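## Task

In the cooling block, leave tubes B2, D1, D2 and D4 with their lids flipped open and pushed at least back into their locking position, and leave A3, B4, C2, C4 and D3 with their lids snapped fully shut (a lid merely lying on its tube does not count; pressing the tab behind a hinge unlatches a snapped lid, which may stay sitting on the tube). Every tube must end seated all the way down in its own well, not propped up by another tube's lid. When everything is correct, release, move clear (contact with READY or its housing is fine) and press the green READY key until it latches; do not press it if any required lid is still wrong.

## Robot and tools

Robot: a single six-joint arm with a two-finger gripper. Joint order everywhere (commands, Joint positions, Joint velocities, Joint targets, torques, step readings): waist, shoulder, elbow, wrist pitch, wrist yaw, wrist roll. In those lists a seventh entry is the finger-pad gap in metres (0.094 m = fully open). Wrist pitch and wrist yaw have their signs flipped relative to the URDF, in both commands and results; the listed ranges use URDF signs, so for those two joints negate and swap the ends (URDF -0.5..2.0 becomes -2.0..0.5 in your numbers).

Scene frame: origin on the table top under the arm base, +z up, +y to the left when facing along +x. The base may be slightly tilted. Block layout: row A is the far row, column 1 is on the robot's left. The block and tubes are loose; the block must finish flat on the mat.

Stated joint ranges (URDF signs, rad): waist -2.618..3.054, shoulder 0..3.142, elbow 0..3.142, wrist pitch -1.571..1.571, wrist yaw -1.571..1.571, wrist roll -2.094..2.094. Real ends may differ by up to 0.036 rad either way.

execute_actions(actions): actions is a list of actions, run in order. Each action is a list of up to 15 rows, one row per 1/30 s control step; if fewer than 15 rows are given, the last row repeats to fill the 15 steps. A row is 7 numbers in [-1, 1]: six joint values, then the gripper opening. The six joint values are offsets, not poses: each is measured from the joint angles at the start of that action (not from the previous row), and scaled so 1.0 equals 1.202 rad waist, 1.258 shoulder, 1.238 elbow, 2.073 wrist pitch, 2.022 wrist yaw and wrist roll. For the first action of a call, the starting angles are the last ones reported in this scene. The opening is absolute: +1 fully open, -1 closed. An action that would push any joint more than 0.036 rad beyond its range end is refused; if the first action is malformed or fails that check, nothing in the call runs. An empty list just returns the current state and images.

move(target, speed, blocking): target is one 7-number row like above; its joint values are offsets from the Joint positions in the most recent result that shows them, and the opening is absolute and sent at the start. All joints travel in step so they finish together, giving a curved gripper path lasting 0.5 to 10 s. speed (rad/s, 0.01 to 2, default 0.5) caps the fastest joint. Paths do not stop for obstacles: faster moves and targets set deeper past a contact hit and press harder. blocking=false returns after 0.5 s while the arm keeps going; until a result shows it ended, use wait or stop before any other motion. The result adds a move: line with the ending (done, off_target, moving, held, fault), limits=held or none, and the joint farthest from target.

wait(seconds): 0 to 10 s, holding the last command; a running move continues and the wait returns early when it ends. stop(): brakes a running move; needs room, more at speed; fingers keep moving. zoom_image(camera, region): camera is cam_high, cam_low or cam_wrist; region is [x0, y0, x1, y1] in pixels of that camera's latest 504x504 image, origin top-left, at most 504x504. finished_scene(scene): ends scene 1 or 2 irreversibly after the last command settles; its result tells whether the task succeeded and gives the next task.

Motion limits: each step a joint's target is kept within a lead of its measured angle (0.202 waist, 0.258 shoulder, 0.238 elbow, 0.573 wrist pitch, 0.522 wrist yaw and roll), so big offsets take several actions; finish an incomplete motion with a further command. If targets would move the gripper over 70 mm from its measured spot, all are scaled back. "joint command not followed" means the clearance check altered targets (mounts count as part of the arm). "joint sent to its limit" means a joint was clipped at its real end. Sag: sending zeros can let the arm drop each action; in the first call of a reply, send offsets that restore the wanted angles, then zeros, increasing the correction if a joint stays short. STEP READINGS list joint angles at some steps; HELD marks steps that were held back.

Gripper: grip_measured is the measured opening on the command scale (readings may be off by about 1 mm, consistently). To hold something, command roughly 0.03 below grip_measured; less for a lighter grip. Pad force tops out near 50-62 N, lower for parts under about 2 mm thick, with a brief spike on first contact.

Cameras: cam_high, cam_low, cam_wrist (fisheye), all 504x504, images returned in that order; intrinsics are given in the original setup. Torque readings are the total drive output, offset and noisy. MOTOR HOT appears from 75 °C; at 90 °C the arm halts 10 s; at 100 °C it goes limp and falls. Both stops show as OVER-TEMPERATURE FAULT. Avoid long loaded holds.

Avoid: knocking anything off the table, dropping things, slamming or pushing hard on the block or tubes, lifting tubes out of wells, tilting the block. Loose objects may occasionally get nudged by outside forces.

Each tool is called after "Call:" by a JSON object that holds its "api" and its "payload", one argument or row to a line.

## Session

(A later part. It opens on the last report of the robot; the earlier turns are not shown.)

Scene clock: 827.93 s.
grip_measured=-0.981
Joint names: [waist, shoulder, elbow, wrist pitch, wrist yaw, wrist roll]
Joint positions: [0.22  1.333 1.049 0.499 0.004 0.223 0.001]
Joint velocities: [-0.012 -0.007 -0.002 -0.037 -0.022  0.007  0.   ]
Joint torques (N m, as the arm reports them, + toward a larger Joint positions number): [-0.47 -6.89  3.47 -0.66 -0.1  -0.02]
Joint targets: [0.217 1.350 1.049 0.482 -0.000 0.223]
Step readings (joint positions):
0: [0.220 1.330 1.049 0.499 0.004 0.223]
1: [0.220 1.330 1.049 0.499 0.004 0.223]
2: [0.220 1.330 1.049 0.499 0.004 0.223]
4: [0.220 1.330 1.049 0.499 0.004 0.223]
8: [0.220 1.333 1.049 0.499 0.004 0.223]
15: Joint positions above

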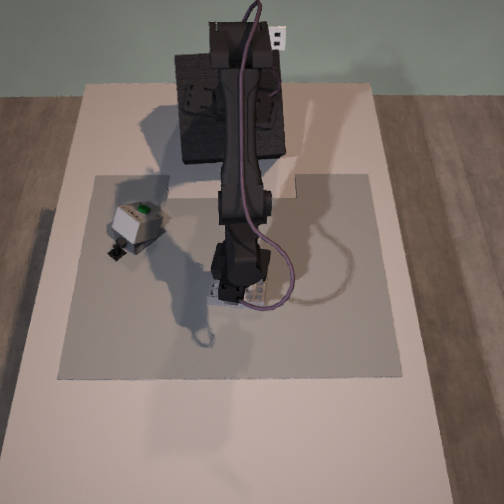

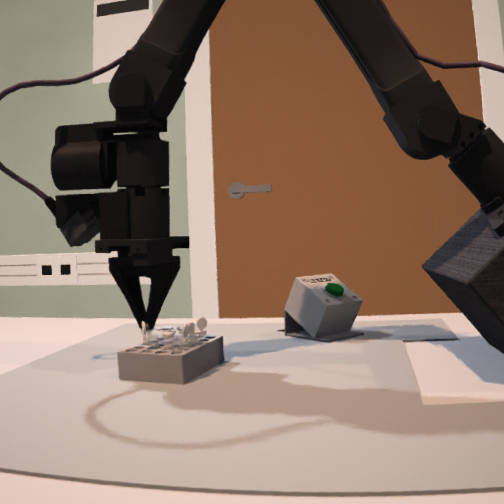

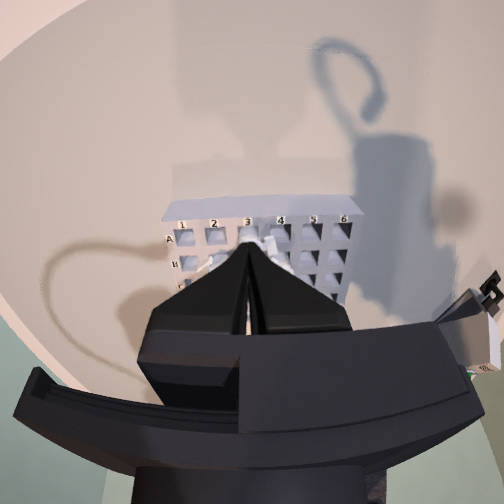

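Call:
{"api": "execute_actions", "payload": {
  "actions": [
    [[-0.003,0.014,-0.002,-0.008,-0.002,0.0,-1],[-0.003,0.015,-0.002,-0.008,-0.002,0.0,-1],[-0.003,0.016,-0.002,-0.008,-0.002,0.0,-1],[-0.003,0.017,-0.003,-0.008,-0.002,0.0,-1],[-0.003,0.018,-0.003,-0.008,-0.002,0.0,-1],[-0.003,0.019,-0.004,-0.008,-0.002,0.0,-1],[-0.003,0.020,-0.004,-0.009,-0.002,0.0,-1],[-0.003,0.021,-0.004,-0.009,-0.002,0.0,-1],[-0.003,0.022,-0.004,-0.009,-0.002,0.0,-1],[-0.003,0.023,-0.004,-0.009,-0.002,0.0,-1],[-0.003,0.024,-0.004,-0.010,-0.002,0.0,-1],[-0.003,0.025,-0.004,-0.010,-0.002,0.0,-1],[-0.003,0.026,-0.004,-0.010,-0.002,0.0,-1],[-0.003,0.028,-0.004,-0.010,-0.002,0.0,-1],[-0.003,0.029,-0.004,-0.010,-0.002,0.0,-1]]
  ]
}}

Call:
{"api": "execute_actions", "payload": {
  "actions": [
    [[-0.003,0.029,-0.004,-0.010,-0.002,0.0,-1],[-0.003,0.030,-0.004,-0.010,-0.002,0.0,-1],[-0.003,0.031,-0.004,-0.010,-0.002,0.0,-1],[-0.003,0.032,-0.004,-0.010,-0.002,0.0,-1],[-0.003,0.033,-0.004,-0.011,-0.002,0.0,-1],[-0.003,0.034,-0.004,-0.011,-0.002,0.0,-1],[-0.003,0.035,-0.004,-0.011,-0.002,0.0,-1],[-0.003,0.036,-0.004,-0.011,-0.002,0.0,-1],[-0.003,0.037,-0.004,-0.012,-0.002,0.0,-1],[-0.003,0.038,-0.004,-0.012,-0.002,0.0,-1],[-0.003,0.039,-0.004,-0.012,-0.002,0.0,-1],[-0.003,0.040,-0.004,-0.012,-0.002,0.0,-1],[-0.003,0.041,-0.004,-0.012,-0.002,0.0,-1],[-0.003,0.043,-0.004,-0.012,-0.002,0.0,-1],[-0.003,0.044,-0.004,-0.012,-0.002,0.0,-1]]
  ]
}}

Call:
{"api": "move", "payload": {
  "target": [-0.003,-0.08,-0.002,0.034,-0.002,0.0,-1],
  "speed": 0.15
}}

Scene clock: 838.87 s.
grip_measured=-0.981
Joint names: [waist, shoulder, elbow, wrist pitch, wrist yaw, wrist roll]
Joint positions: [0.22  1.335 1.049 0.499 0.005 0.223 0.001]
Joint velocities: [-0.012 -0.012  0.027  0.007  0.022 -0.051 -0.001]
Joint torques (N m, as the arm reports them, + toward a larger Joint positions number): [-0.49 -5.42  3.08 -0.7  -0.12 -0.01]
Joint targets: [0.217 1.369 1.044 0.478 -0.000 0.223]
Step readings (joint positions):
0: [0.220 1.333 1.049 0.499 0.004 0.223]
1: [0.220 1.333 1.049 0.499 0.004 0.223]
2: [0.220 1.333 1.049 0.499 0.004 0.223]
4: [0.220 1.334 1.049 0.499 0.004 0.223]
8: [0.220 1.334 1.049 0.499 0.004 0.223]
15: Joint positions above

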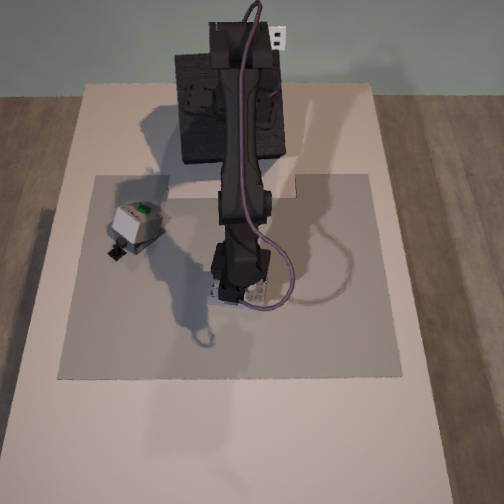

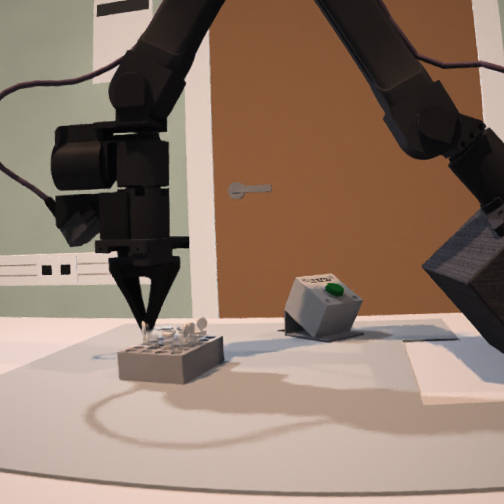

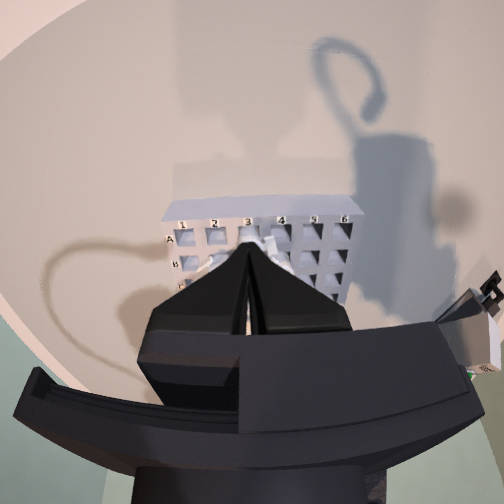

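Scene clock: 839.37 s.
grip_measured=-0.981
Joint names: [waist, shoulder, elbow, wrist pitch, wrist yaw, wrist roll]
Joint positions: [0.22  1.337 1.049 0.499 0.007 0.223 0.001]
Joint velocities: [-0.012  0.002  0.017 -0.051 -0.007 -0.007 -0.001]
Joint torques (N m, as the arm reports them, + toward a larger Joint positions number): [-0.51 -3.94  3.14 -0.74 -0.11 -0.01]
Joint targets: [0.217 1.390 1.044 0.474 0.001 0.223]
Step readings (joint positions):
0: [0.220 1.335 1.049 0.499 0.005 0.223]
1: [0.220 1.335 1.049 0.499 0.005 0.223]
2: [0.220 1.335 1.049 0.499 0.005 0.223]
4: [0.220 1.336 1.049 0.499 0.006 0.223]
8: [0.220 1.336 1.049 0.499 0.007 0.223]
15: Joint positions above

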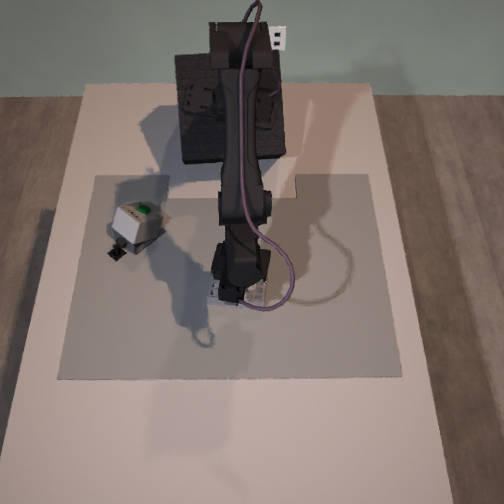

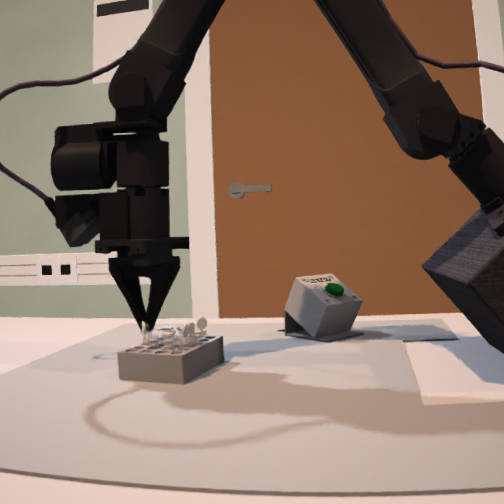

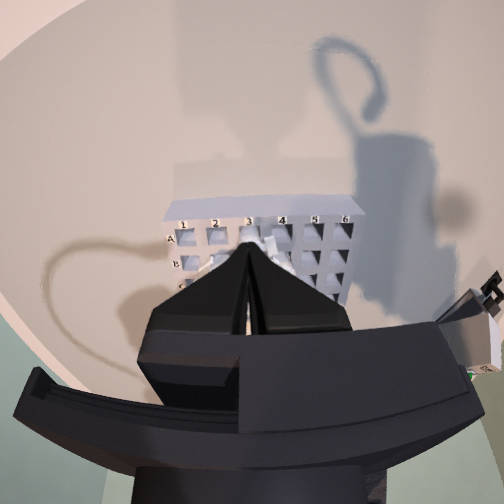

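Scene clock: 840.60 s.
grip_measured=-0.981
Joint names: [waist, shoulder, elbow, wrist pitch, wrist yaw, wrist roll]
Joint positions: [0.22  1.263 1.049 0.562 0.008 0.223 0.001]
Joint velocities: [ 0.002 -0.012 -0.027  0.007 -0.022 -0.095  0.   ]
Joint torques (N m, as the arm reports them, + toward a larger Joint positions number): [ -0.48 -10.34   3.55  -0.44  -0.09   0.  ]
Joint targets: [0.217 1.236 1.046 0.569 0.003 0.223]
move: off_target; limits=none; farthest joint: the shoulder, 0.027 radians from its target (0.100 radians at the start)

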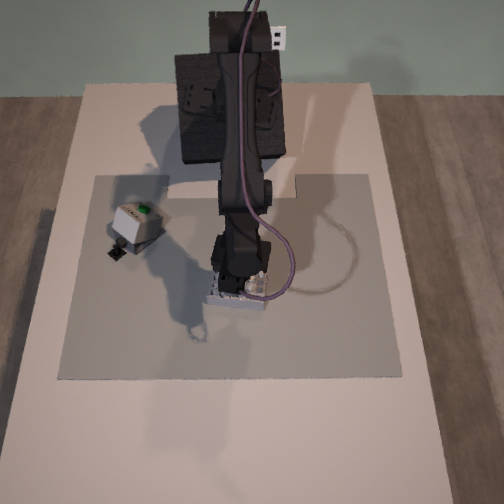

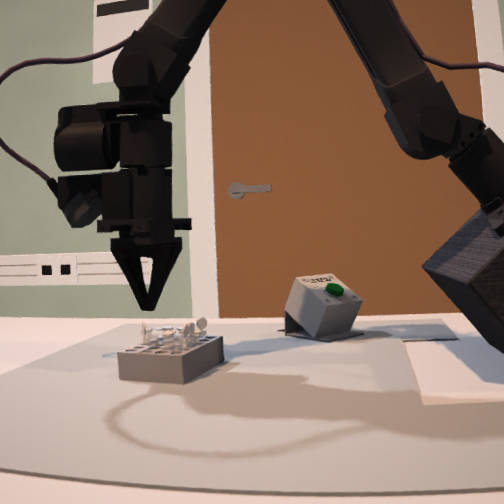

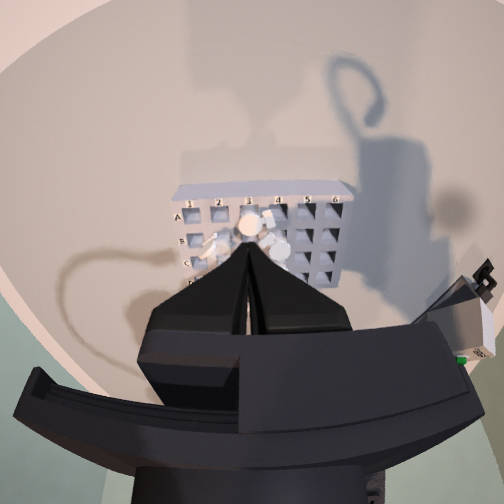

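Call:
{"api": "move", "payload": {
  "target": [-0.039,-0.110,-0.148,-0.047,-0.005,0.339,-1],
  "speed": 0.4
}}

Call:
{"api": "move", "payload": {
  "target": [-0.004,0.054,-0.002,-0.037,-0.002,0.0,-1],
  "speed": 0.08
}}

Call:
{"api": "zoom_image", "payload": {
  "camera": "cam_wrist",
  "region": [130, 130, 360, 300]
}}

Call:
{"api": "zoom_image", "payload": {
  "camera": "cam_low",
  "region": [100, 290, 240, 390]
}}

Scene clock: 849.23 s.
grip_measured=-0.981
Joint names: [waist, shoulder, elbow, wrist pitch, wrist yaw, wrist roll]
Joint positions: [0.186 1.152 0.874 0.481 0.008 0.902 0.001]
Joint velocities: [ 0.012 -0.012 -0.002 -0.022 -0.007 -0.007 -0.001]
Joint torques (N m, as the arm reports them, + toward a larger Joint positions number): [-1.39 -9.29  2.9  -0.71 -0.14  0.05]
Joint targets: [0.174 1.125 0.866 0.465 -0.002 0.908]
move: off_target; limits=none; farthest joint: the shoulder, 0.028 radians from its target (0.138 radians at the start)

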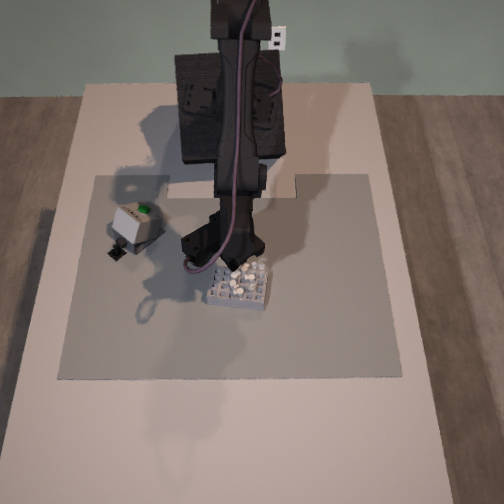

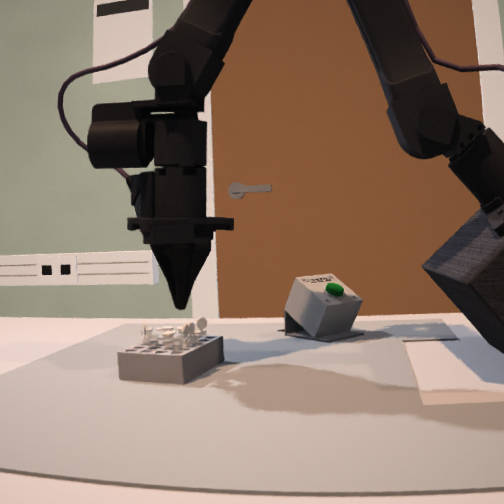

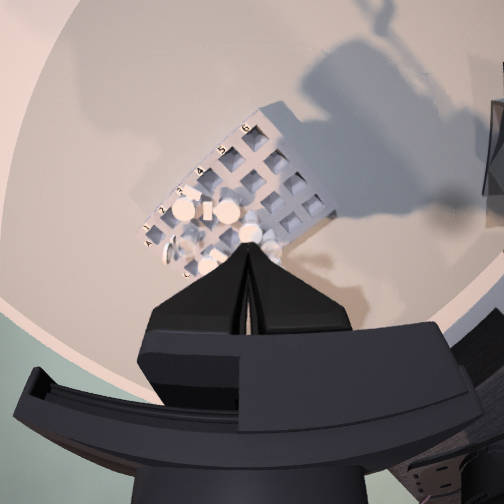

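Scene clock: 850.67 s.
grip_measured=-0.981
Joint names: [waist, shoulder, elbow, wrist pitch, wrist yaw, wrist roll]
Joint positions: [0.186 1.219 0.874 0.421 0.009 0.902 0.001]
Joint velocities: [-0.002 -0.012  0.012  0.037  0.081  0.007  0.   ]
Joint torques (N m, as the arm reports them, + toward a larger Joint positions number): [-0.69 -7.14  3.12 -0.69 -0.09 -0.01]
Joint targets: [0.181 1.220 0.872 0.405 0.004 0.902]
move: done; limits=none; farthest joint: the wrist pitch, 0.017 radians from its target (0.077 radians at the start)

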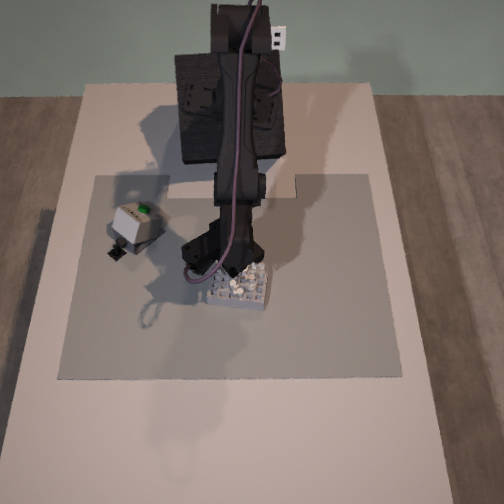

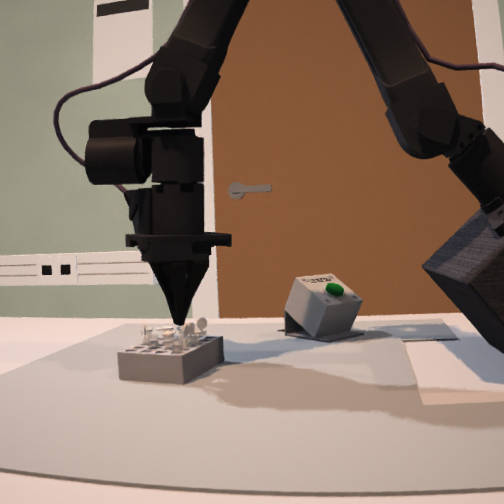

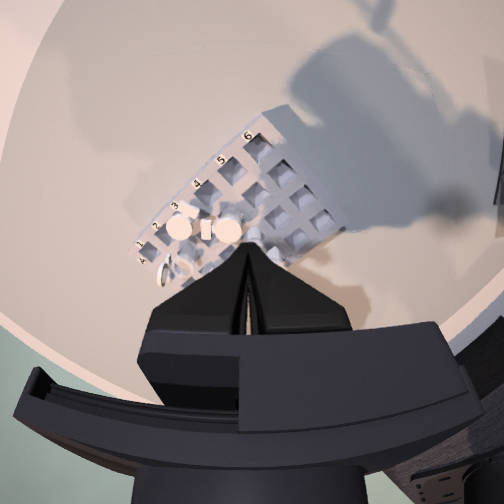

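Region (130, 130, 360, 300) of cam_wrist's 504x504 image, scaled by 2.191, with more detail than that image has; it fills the top 373 rows of this view, and the rest is white.

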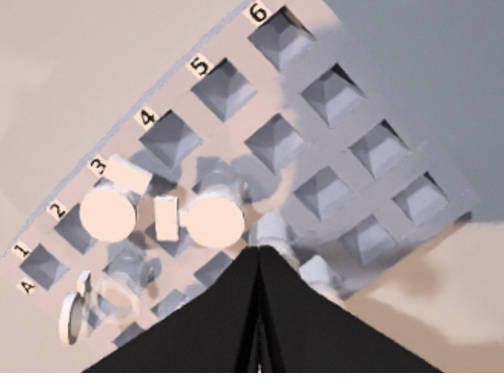

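Region (100, 290, 240, 390) of cam_low's 504x504 image, scaled by 3.600, with more detail than that image has; it fills the top 360 rows of this view, and the rest is white.

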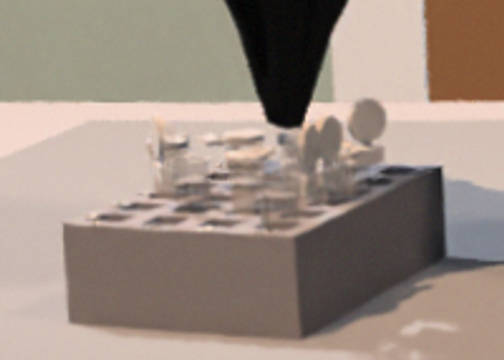

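Call:
{"api": "execute_actions", "payload": {
  "actions": [
    [[-0.004,0.003,-0.002,-0.004,-0.004,0.0,-1],[-0.004,0.004,-0.002,-0.004,-0.004,0.0,-1],[-0.004,0.005,-0.002,-0.004,-0.004,0.0,-1],[-0.004,0.006,-0.002,-0.004,-0.004,0.0,-1],[-0.004,0.007,-0.002,-0.004,-0.004,0.0,-1],[-0.004,0.008,-0.002,-0.004,-0.004,0.0,-1],[-0.004,0.009,-0.002,-0.004,-0.004,0.0,-1],[-0.004,0.010,-0.002,-0.004,-0.004,0.0,-1],[-0.004,0.011,-0.002,-0.004,-0.004,0.0,-1],[-0.004,0.012,-0.002,-0.004,-0.004,0.0,-1],[-0.004,0.013,-0.002,-0.004,-0.004,0.0,-1],[-0.004,0.014,-0.002,-0.004,-0.004,0.0,-1],[-0.004,0.015,-0.002,-0.004,-0.004,0.0,-1],[-0.004,0.016,-0.002,-0.004,-0.004,0.0,-1],[-0.004,0.017,-0.002,-0.004,-0.004,0.0,-1]]
  ]
}}

Call:
{"api": "zoom_image", "payload": {
  "camera": "cam_wrist",
  "region": [130, 130, 360, 300]
}}

Scene clock: 861.57 s.
grip_measured=-0.981
Joint names: [waist, shoulder, elbow, wrist pitch, wrist yaw, wrist roll]
Joint positions: [0.186 1.23  0.874 0.421 0.009 0.902 0.001]
Joint velocities: [-0.012  0.002  0.002  0.007 -0.051 -0.095 -0.001]
Joint torques (N m, as the arm reports them, + toward a larger Joint positions number): [-0.82 -6.43  3.02 -0.6  -0.13  0.  ]
Joint targets: [0.181 1.240 0.872 0.413 0.001 0.902]
Step readings (joint positions):
0: [0.186 1.219 0.874 0.421 0.009 0.902]
1: [0.186 1.219 0.874 0.421 0.009 0.902]
2: [0.186 1.219 0.874 0.421 0.009 0.902]
4: [0.186 1.219 0.874 0.421 0.009 0.902]
8: [0.186 1.223 0.874 0.421 0.009 0.902]
15: Joint positions above

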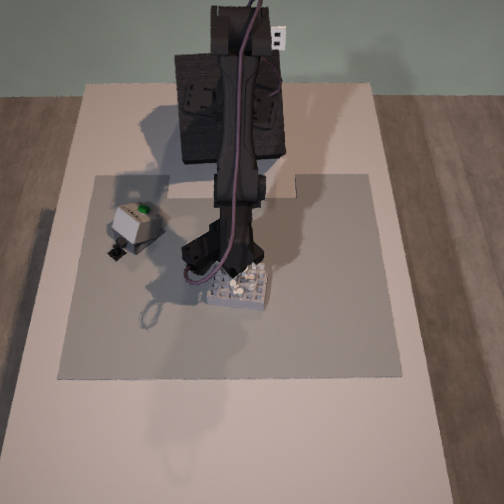

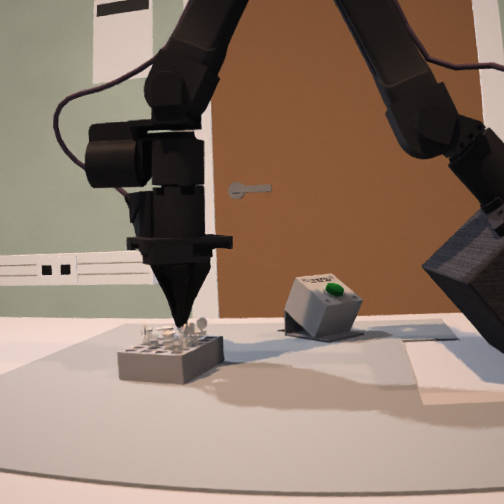

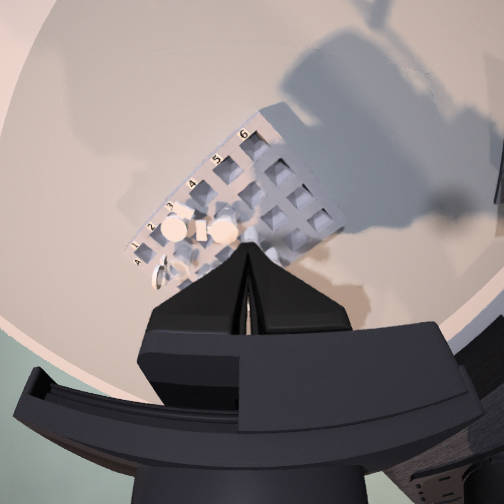

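Region (130, 130, 360, 300) of cam_wrist's 504x504 image, scaled by 2.191, with more detail than that image has; it fills the top 373 rows of this view, and the rest is white.

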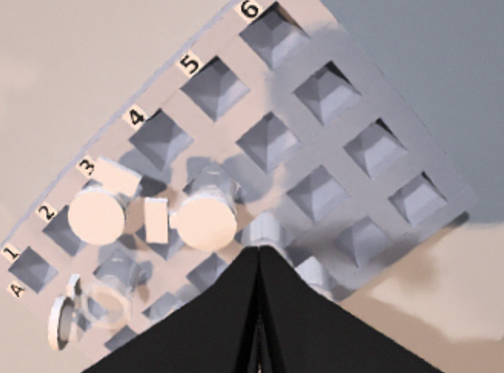

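Call:
{"api": "execute_actions", "payload": {
  "actions": [
    [[-0.004,0.009,-0.003,-0.005,-0.004,0.0,-1],[-0.004,0.010,-0.003,-0.005,-0.004,0.0,-1],[-0.004,0.012,-0.003,-0.006,-0.004,0.0,-1],[-0.004,0.013,-0.003,-0.006,-0.004,0.0,-1],[-0.004,0.014,-0.004,-0.007,-0.004,0.0,-1],[-0.004,0.016,-0.004,-0.007,-0.004,0.0,-1],[-0.004,0.017,-0.004,-0.008,-0.004,0.0,-1],[-0.004,0.018,-0.004,-0.008,-0.004,0.0,-1],[-0.004,0.020,-0.004,-0.008,-0.004,0.0,-1],[-0.004,0.021,-0.004,-0.009,-0.004,0.0,-1],[-0.004,0.022,-0.004,-0.009,-0.004,0.0,-1],[-0.004,0.024,-0.004,-0.009,-0.004,0.0,-1],[-0.004,0.025,-0.004,-0.010,-0.004,0.0,-1],[-0.004,0.026,-0.004,-0.010,-0.004,0.0,-1],[-0.004,0.028,-0.004,-0.010,-0.004,0.0,-1]]
  ]
}}

Call:
{"api": "execute_actions", "payload": {
  "actions": [
    [[-0.004,0.028,-0.004,-0.010,-0.004,0.0,-1],[-0.004,0.029,-0.004,-0.010,-0.004,0.0,-1],[-0.004,0.030,-0.004,-0.010,-0.004,0.0,-1],[-0.004,0.031,-0.004,-0.010,-0.004,0.0,-1],[-0.004,0.032,-0.004,-0.011,-0.004,0.0,-1],[-0.004,0.033,-0.004,-0.011,-0.004,0.0,-1],[-0.004,0.034,-0.004,-0.011,-0.004,0.0,-1],[-0.004,0.035,-0.004,-0.011,-0.004,0.0,-1],[-0.004,0.036,-0.004,-0.012,-0.004,0.0,-1],[-0.004,0.037,-0.004,-0.012,-0.004,0.0,-1],[-0.004,0.038,-0.004,-0.012,-0.004,0.0,-1],[-0.004,0.039,-0.004,-0.012,-0.004,0.0,-1],[-0.004,0.040,-0.004,-0.012,-0.004,0.0,-1],[-0.004,0.041,-0.004,-0.012,-0.004,0.0,-1],[-0.004,0.042,-0.004,-0.012,-0.004,0.0,-1]]
  ]
}}

Call:
{"api": "move", "payload": {
  "target": [-0.004,-0.085,-0.002,0.036,-0.004,0.0,-1],
  "speed": 0.15
}}

Scene clock: 875.13 s.
grip_measured=-0.981
Joint names: [waist, shoulder, elbow, wrist pitch, wrist yaw, wrist roll]
Joint positions: [0.186 1.233 0.874 0.42  0.009 0.902 0.001]
Joint velocities: [-0.002 -0.002  0.012  0.051  0.022 -0.007  0.001]
Joint torques (N m, as the arm reports them, + toward a larger Joint positions number): [-0.71 -4.58  2.91 -0.71 -0.13 -0.01]
Joint targets: [0.181 1.265 0.869 0.400 0.001 0.902]
Step readings (joint positions):
0: [0.186 1.230 0.874 0.421 0.009 0.902]
1: [0.186 1.230 0.874 0.421 0.009 0.902]
2: [0.186 1.230 0.874 0.421 0.009 0.902]
4: [0.186 1.230 0.874 0.421 0.009 0.902]
8: [0.186 1.231 0.874 0.421 0.009 0.902]
15: Joint positions above

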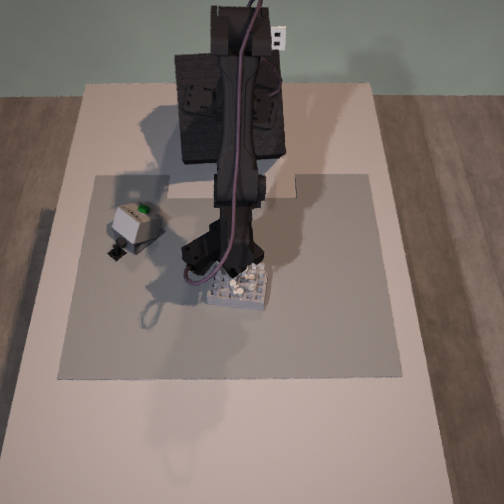

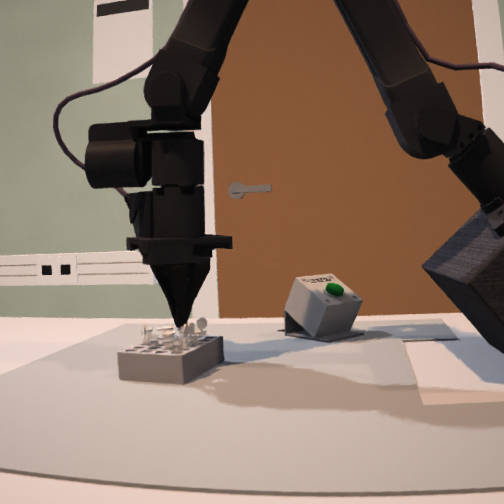

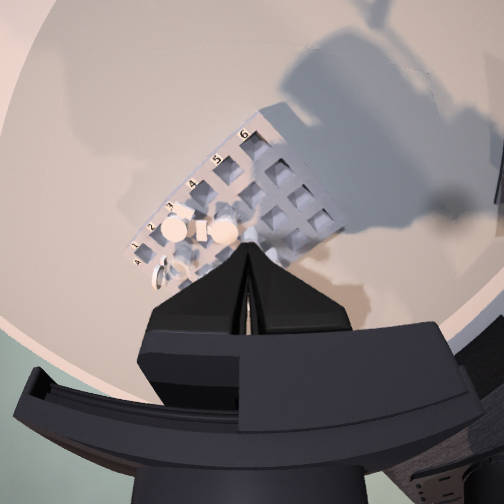

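Scene clock: 875.63 s.
grip_measured=-0.982
Joint names: [waist, shoulder, elbow, wrist pitch, wrist yaw, wrist roll]
Joint positions: [0.186 1.235 0.874 0.42  0.009 0.902 0.001]
Joint velocities: [-0.002 -0.007  0.017  0.007  0.022  0.022 -0.   ]
Joint torques (N m, as the arm reports them, + toward a larger Joint positions number): [-0.72 -3.07  2.89 -0.75 -0.12  0.  ]
Joint targets: [0.181 1.285 0.869 0.396 0.001 0.902]
Step readings (joint positions):
0: [0.186 1.233 0.874 0.420 0.009 0.902]
1: [0.186 1.233 0.874 0.420 0.009 0.902]
2: [0.186 1.233 0.874 0.420 0.009 0.902]
4: [0.186 1.233 0.874 0.420 0.009 0.902]
8: [0.186 1.234 0.874 0.420 0.009 0.902]
15: Joint positions above

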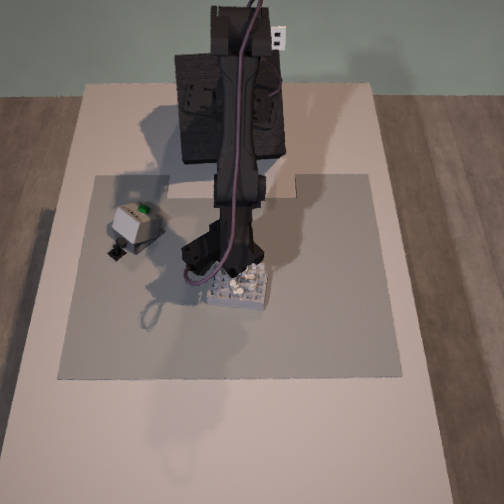

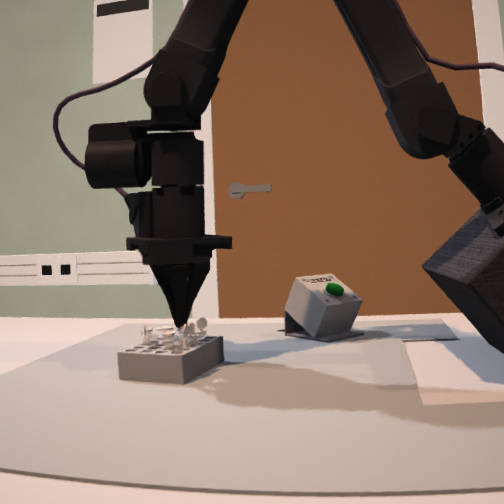

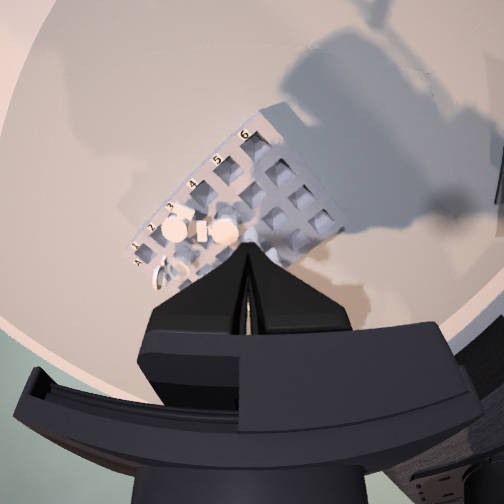

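Scene clock: 876.90 s.
grip_measured=-0.982
Joint names: [waist, shoulder, elbow, wrist pitch, wrist yaw, wrist roll]
Joint positions: [0.186 1.153 0.874 0.484 0.01  0.902 0.001]
Joint velocities: [-0.002 -0.012 -0.012  0.007  0.007 -0.037 -0.   ]
Joint torques (N m, as the arm reports them, + toward a larger Joint positions number): [-0.68 -9.11  3.37 -0.45 -0.13 -0.01]
Joint targets: [0.181 1.128 0.872 0.494 0.001 0.902]
move: off_target; limits=none; farthest joint: the shoulder, 0.025 radians from its target (0.107 radians at the start)

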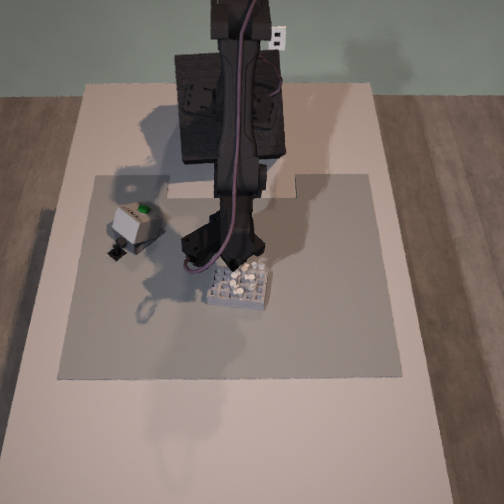

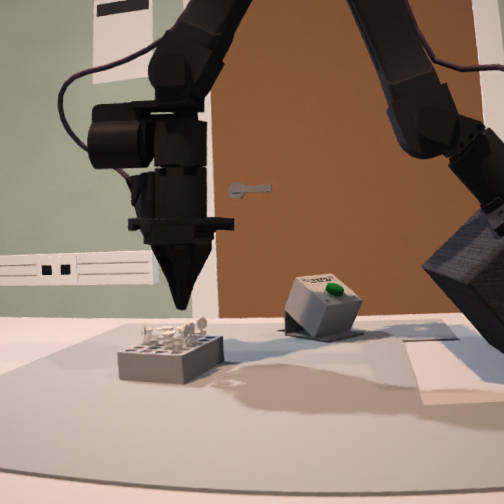

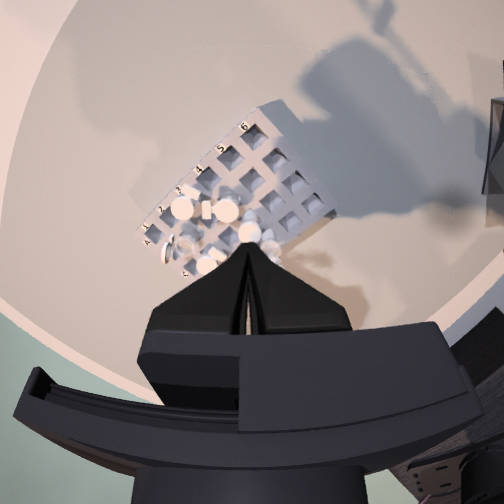

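Call:
{"api": "move", "payload": {
  "target": [0.080,0.061,0.121,0.042,-0.004,0.02,-1],
  "speed": 0.15
}}

Call:
{"api": "zoom_image", "payload": {
  "camera": "cam_wrist",
  "region": [150, 130, 380, 300]
}}

Call:
{"api": "zoom_image", "payload": {
  "camera": "cam_low",
  "region": [100, 290, 240, 390]
}}

Scene clock: 888.73 s.
grip_measured=-0.982
Joint names: [waist, shoulder, elbow, wrist pitch, wrist yaw, wrist roll]
Joint positions: [0.274 1.228 0.997 0.56  0.01  0.938 0.001]
Joint velocities: [ 0.002 -0.002  0.002  0.022 -0.022  0.007 -0.001]
Joint torques (N m, as the arm reports them, + toward a larger Joint positions number): [ 0.89 -7.56  5.58 -0.37 -0.1   0.04]
Joint targets: [0.282 1.230 1.024 0.571 0.002 0.943]
move: off_target; limits=none; farthest joint: the elbow, 0.027 radians from its target (0.150 radians at the start)

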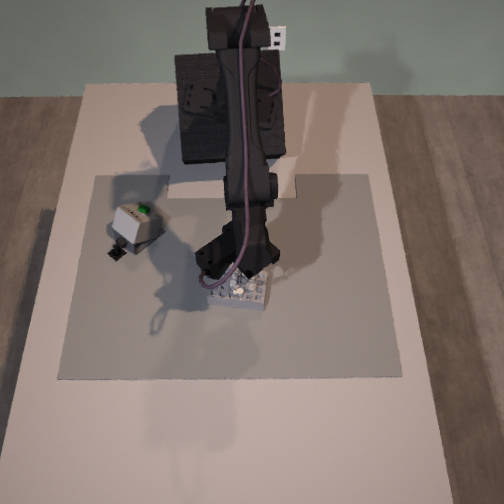

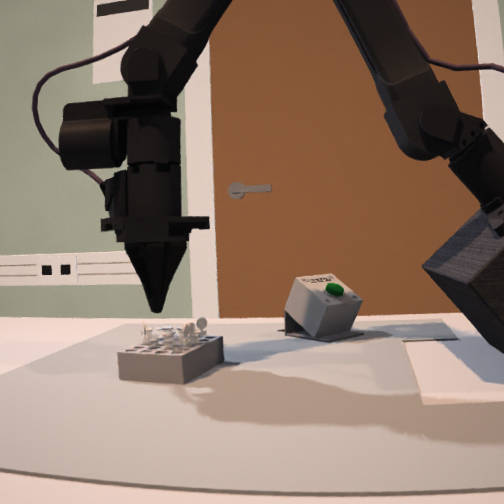

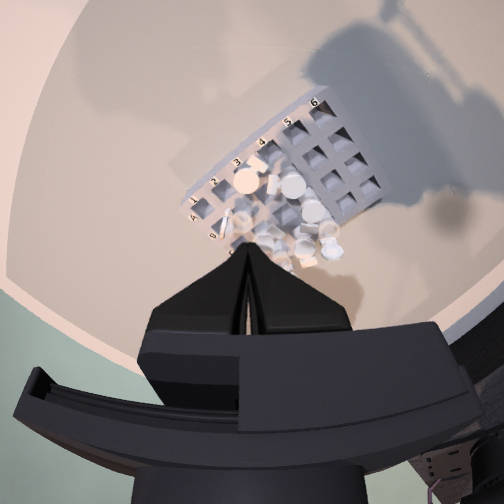

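Region (150, 130, 380, 300) of cam_wrist's 504x504 image, scaled by 2.191, with more detail than that image has; it fills the top 373 rows of this view, and the rest is white.

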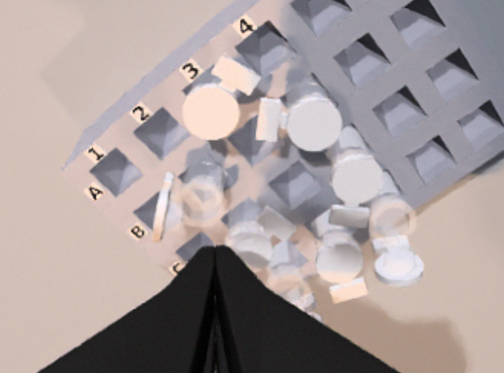

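Region (100, 290, 240, 390) of cam_low's 504x504 image, scaled by 3.600, with more detail than that image has; it fills the top 360 rows of this view, and the rest is white.

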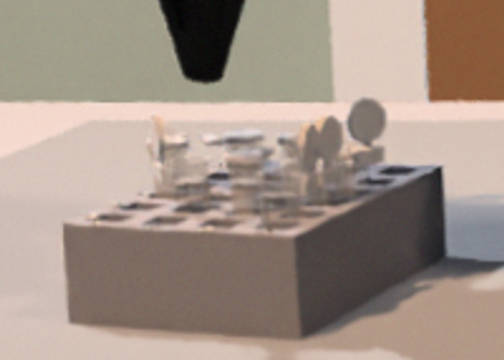

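Call:
{"api": "move", "payload": {
  "target": [-0.019,0.02,0.004,-0.028,-0.004,0.075,-1],
  "speed": 0.12
}}

Call:
{"api": "zoom_image", "payload": {
  "camera": "cam_wrist",
  "region": [150, 130, 380, 300]
}}

Call:
{"api": "zoom_image", "payload": {
  "camera": "cam_low",
  "region": [100, 290, 240, 390]
}}

Scene clock: 902.30 s.
grip_measured=-0.982
Joint names: [waist, shoulder, elbow, wrist pitch, wrist yaw, wrist roll]
Joint positions: [0.263 1.252 0.997 0.517 0.01  1.084 0.001]
Joint velocities: [ 0.007 -0.007 -0.007  0.037  0.081  0.022 -0.   ]
Joint torques (N m, as the arm reports them, + toward a larger Joint positions number): [-1.12 -7.75  3.94 -0.67 -0.1   0.08]
Joint targets: [0.251 1.253 1.002 0.502 0.002 1.089]
move: done; limits=none; farthest joint: the wrist pitch, 0.015 radians from its target (0.058 radians at the start)

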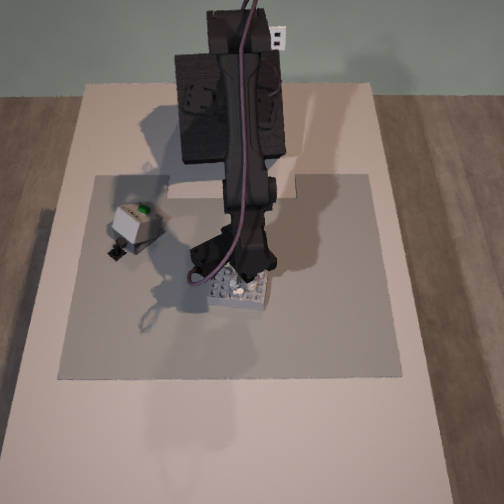

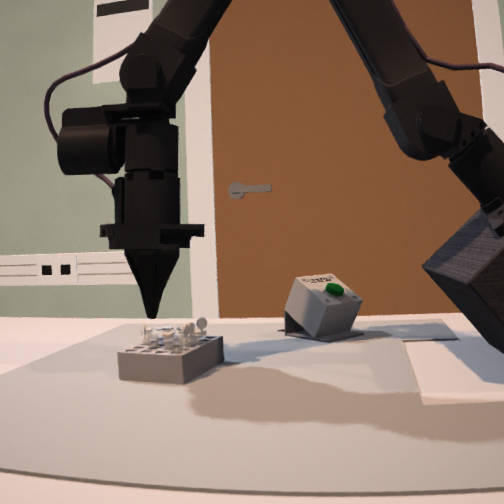

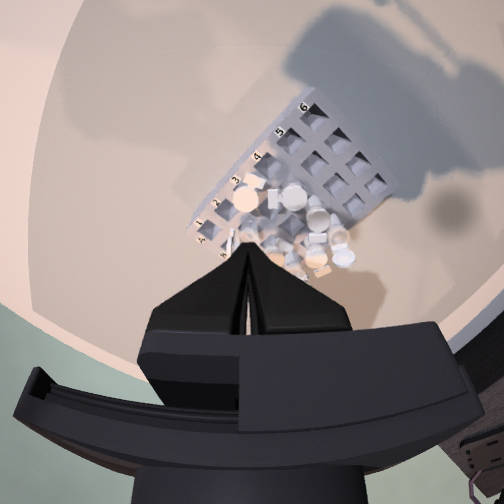

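Region (150, 130, 380, 300) of cam_wrist's 504x504 image, scaled by 2.191, with more detail than that image has; it fills the top 373 rows of this view, and the rest is white.

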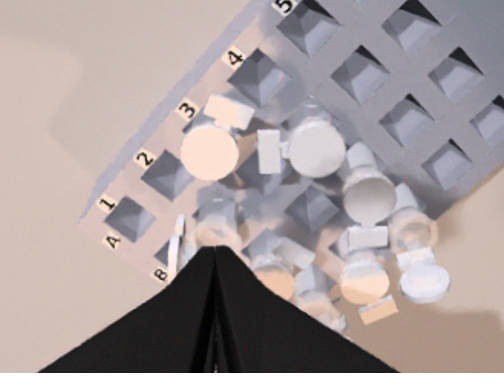

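Region (100, 290, 240, 390) of cam_low's 504x504 image, scaled by 3.600, with more detail than that image has; it fills the top 360 rows of this view, and the rest is white.

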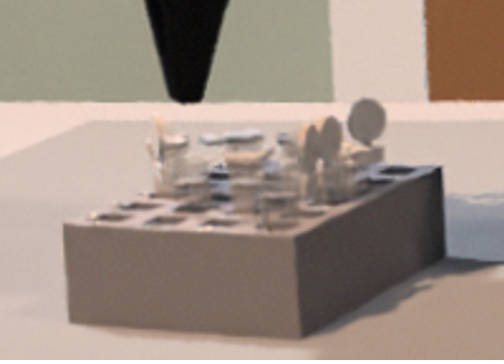

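Call:
{"api": "move", "payload": {
  "target": [-0.004,0.024,0.004,-0.013,-0.004,0.0,-1],
  "speed": 0.04
}}

Call:
{"api": "zoom_image", "payload": {
  "camera": "cam_low",
  "region": [110, 300, 210, 370]
}}

Scene clock: 907.70 s.
grip_measured=-0.982
Joint names: [waist, shoulder, elbow, wrist pitch, wrist yaw, wrist roll]
Joint positions: [0.263 1.281 0.997 0.504 0.01  1.084 0.001]
Joint velocities: [ 0.002  0.002  0.017 -0.022 -0.022  0.022  0.   ]
Joint torques (N m, as the arm reports them, + toward a larger Joint positions number): [-0.44 -7.9   3.86 -0.63 -0.1  -0.02]
Joint targets: [0.258 1.282 1.002 0.489 0.002 1.083]
move: done; limits=none; farthest joint: the wrist pitch, 0.014 radians from its target (0.027 radians at the start)

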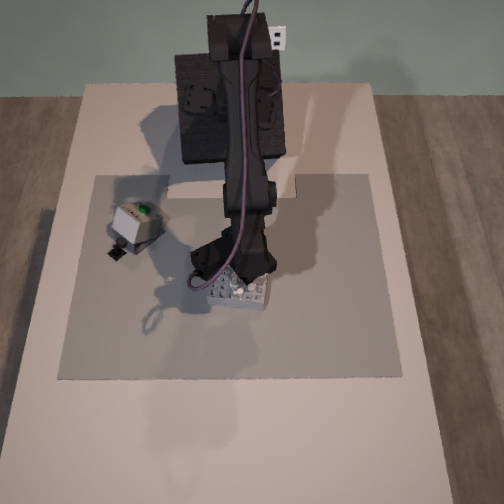

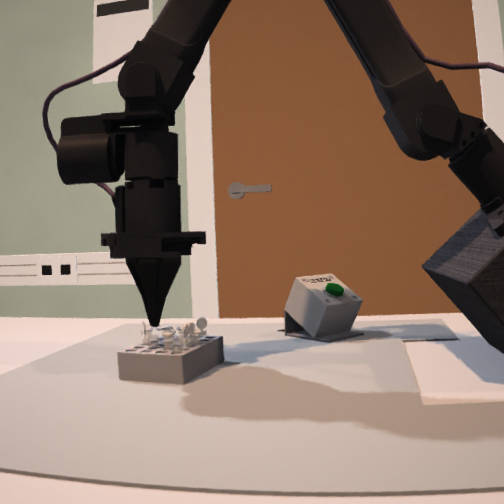

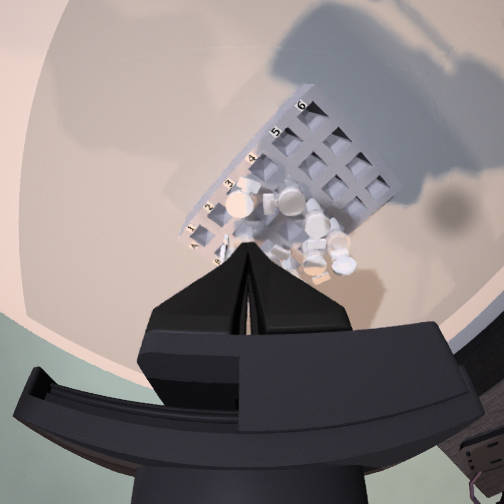

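Region (110, 300, 210, 370) of cam_low's 504x504 image, scaled by 5.040, with more detail than that image has; it fills the top 353 rows of this view, and the rest is white.

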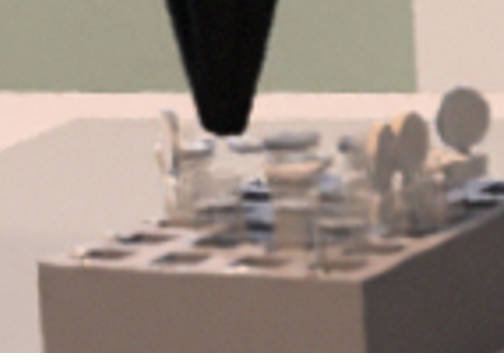

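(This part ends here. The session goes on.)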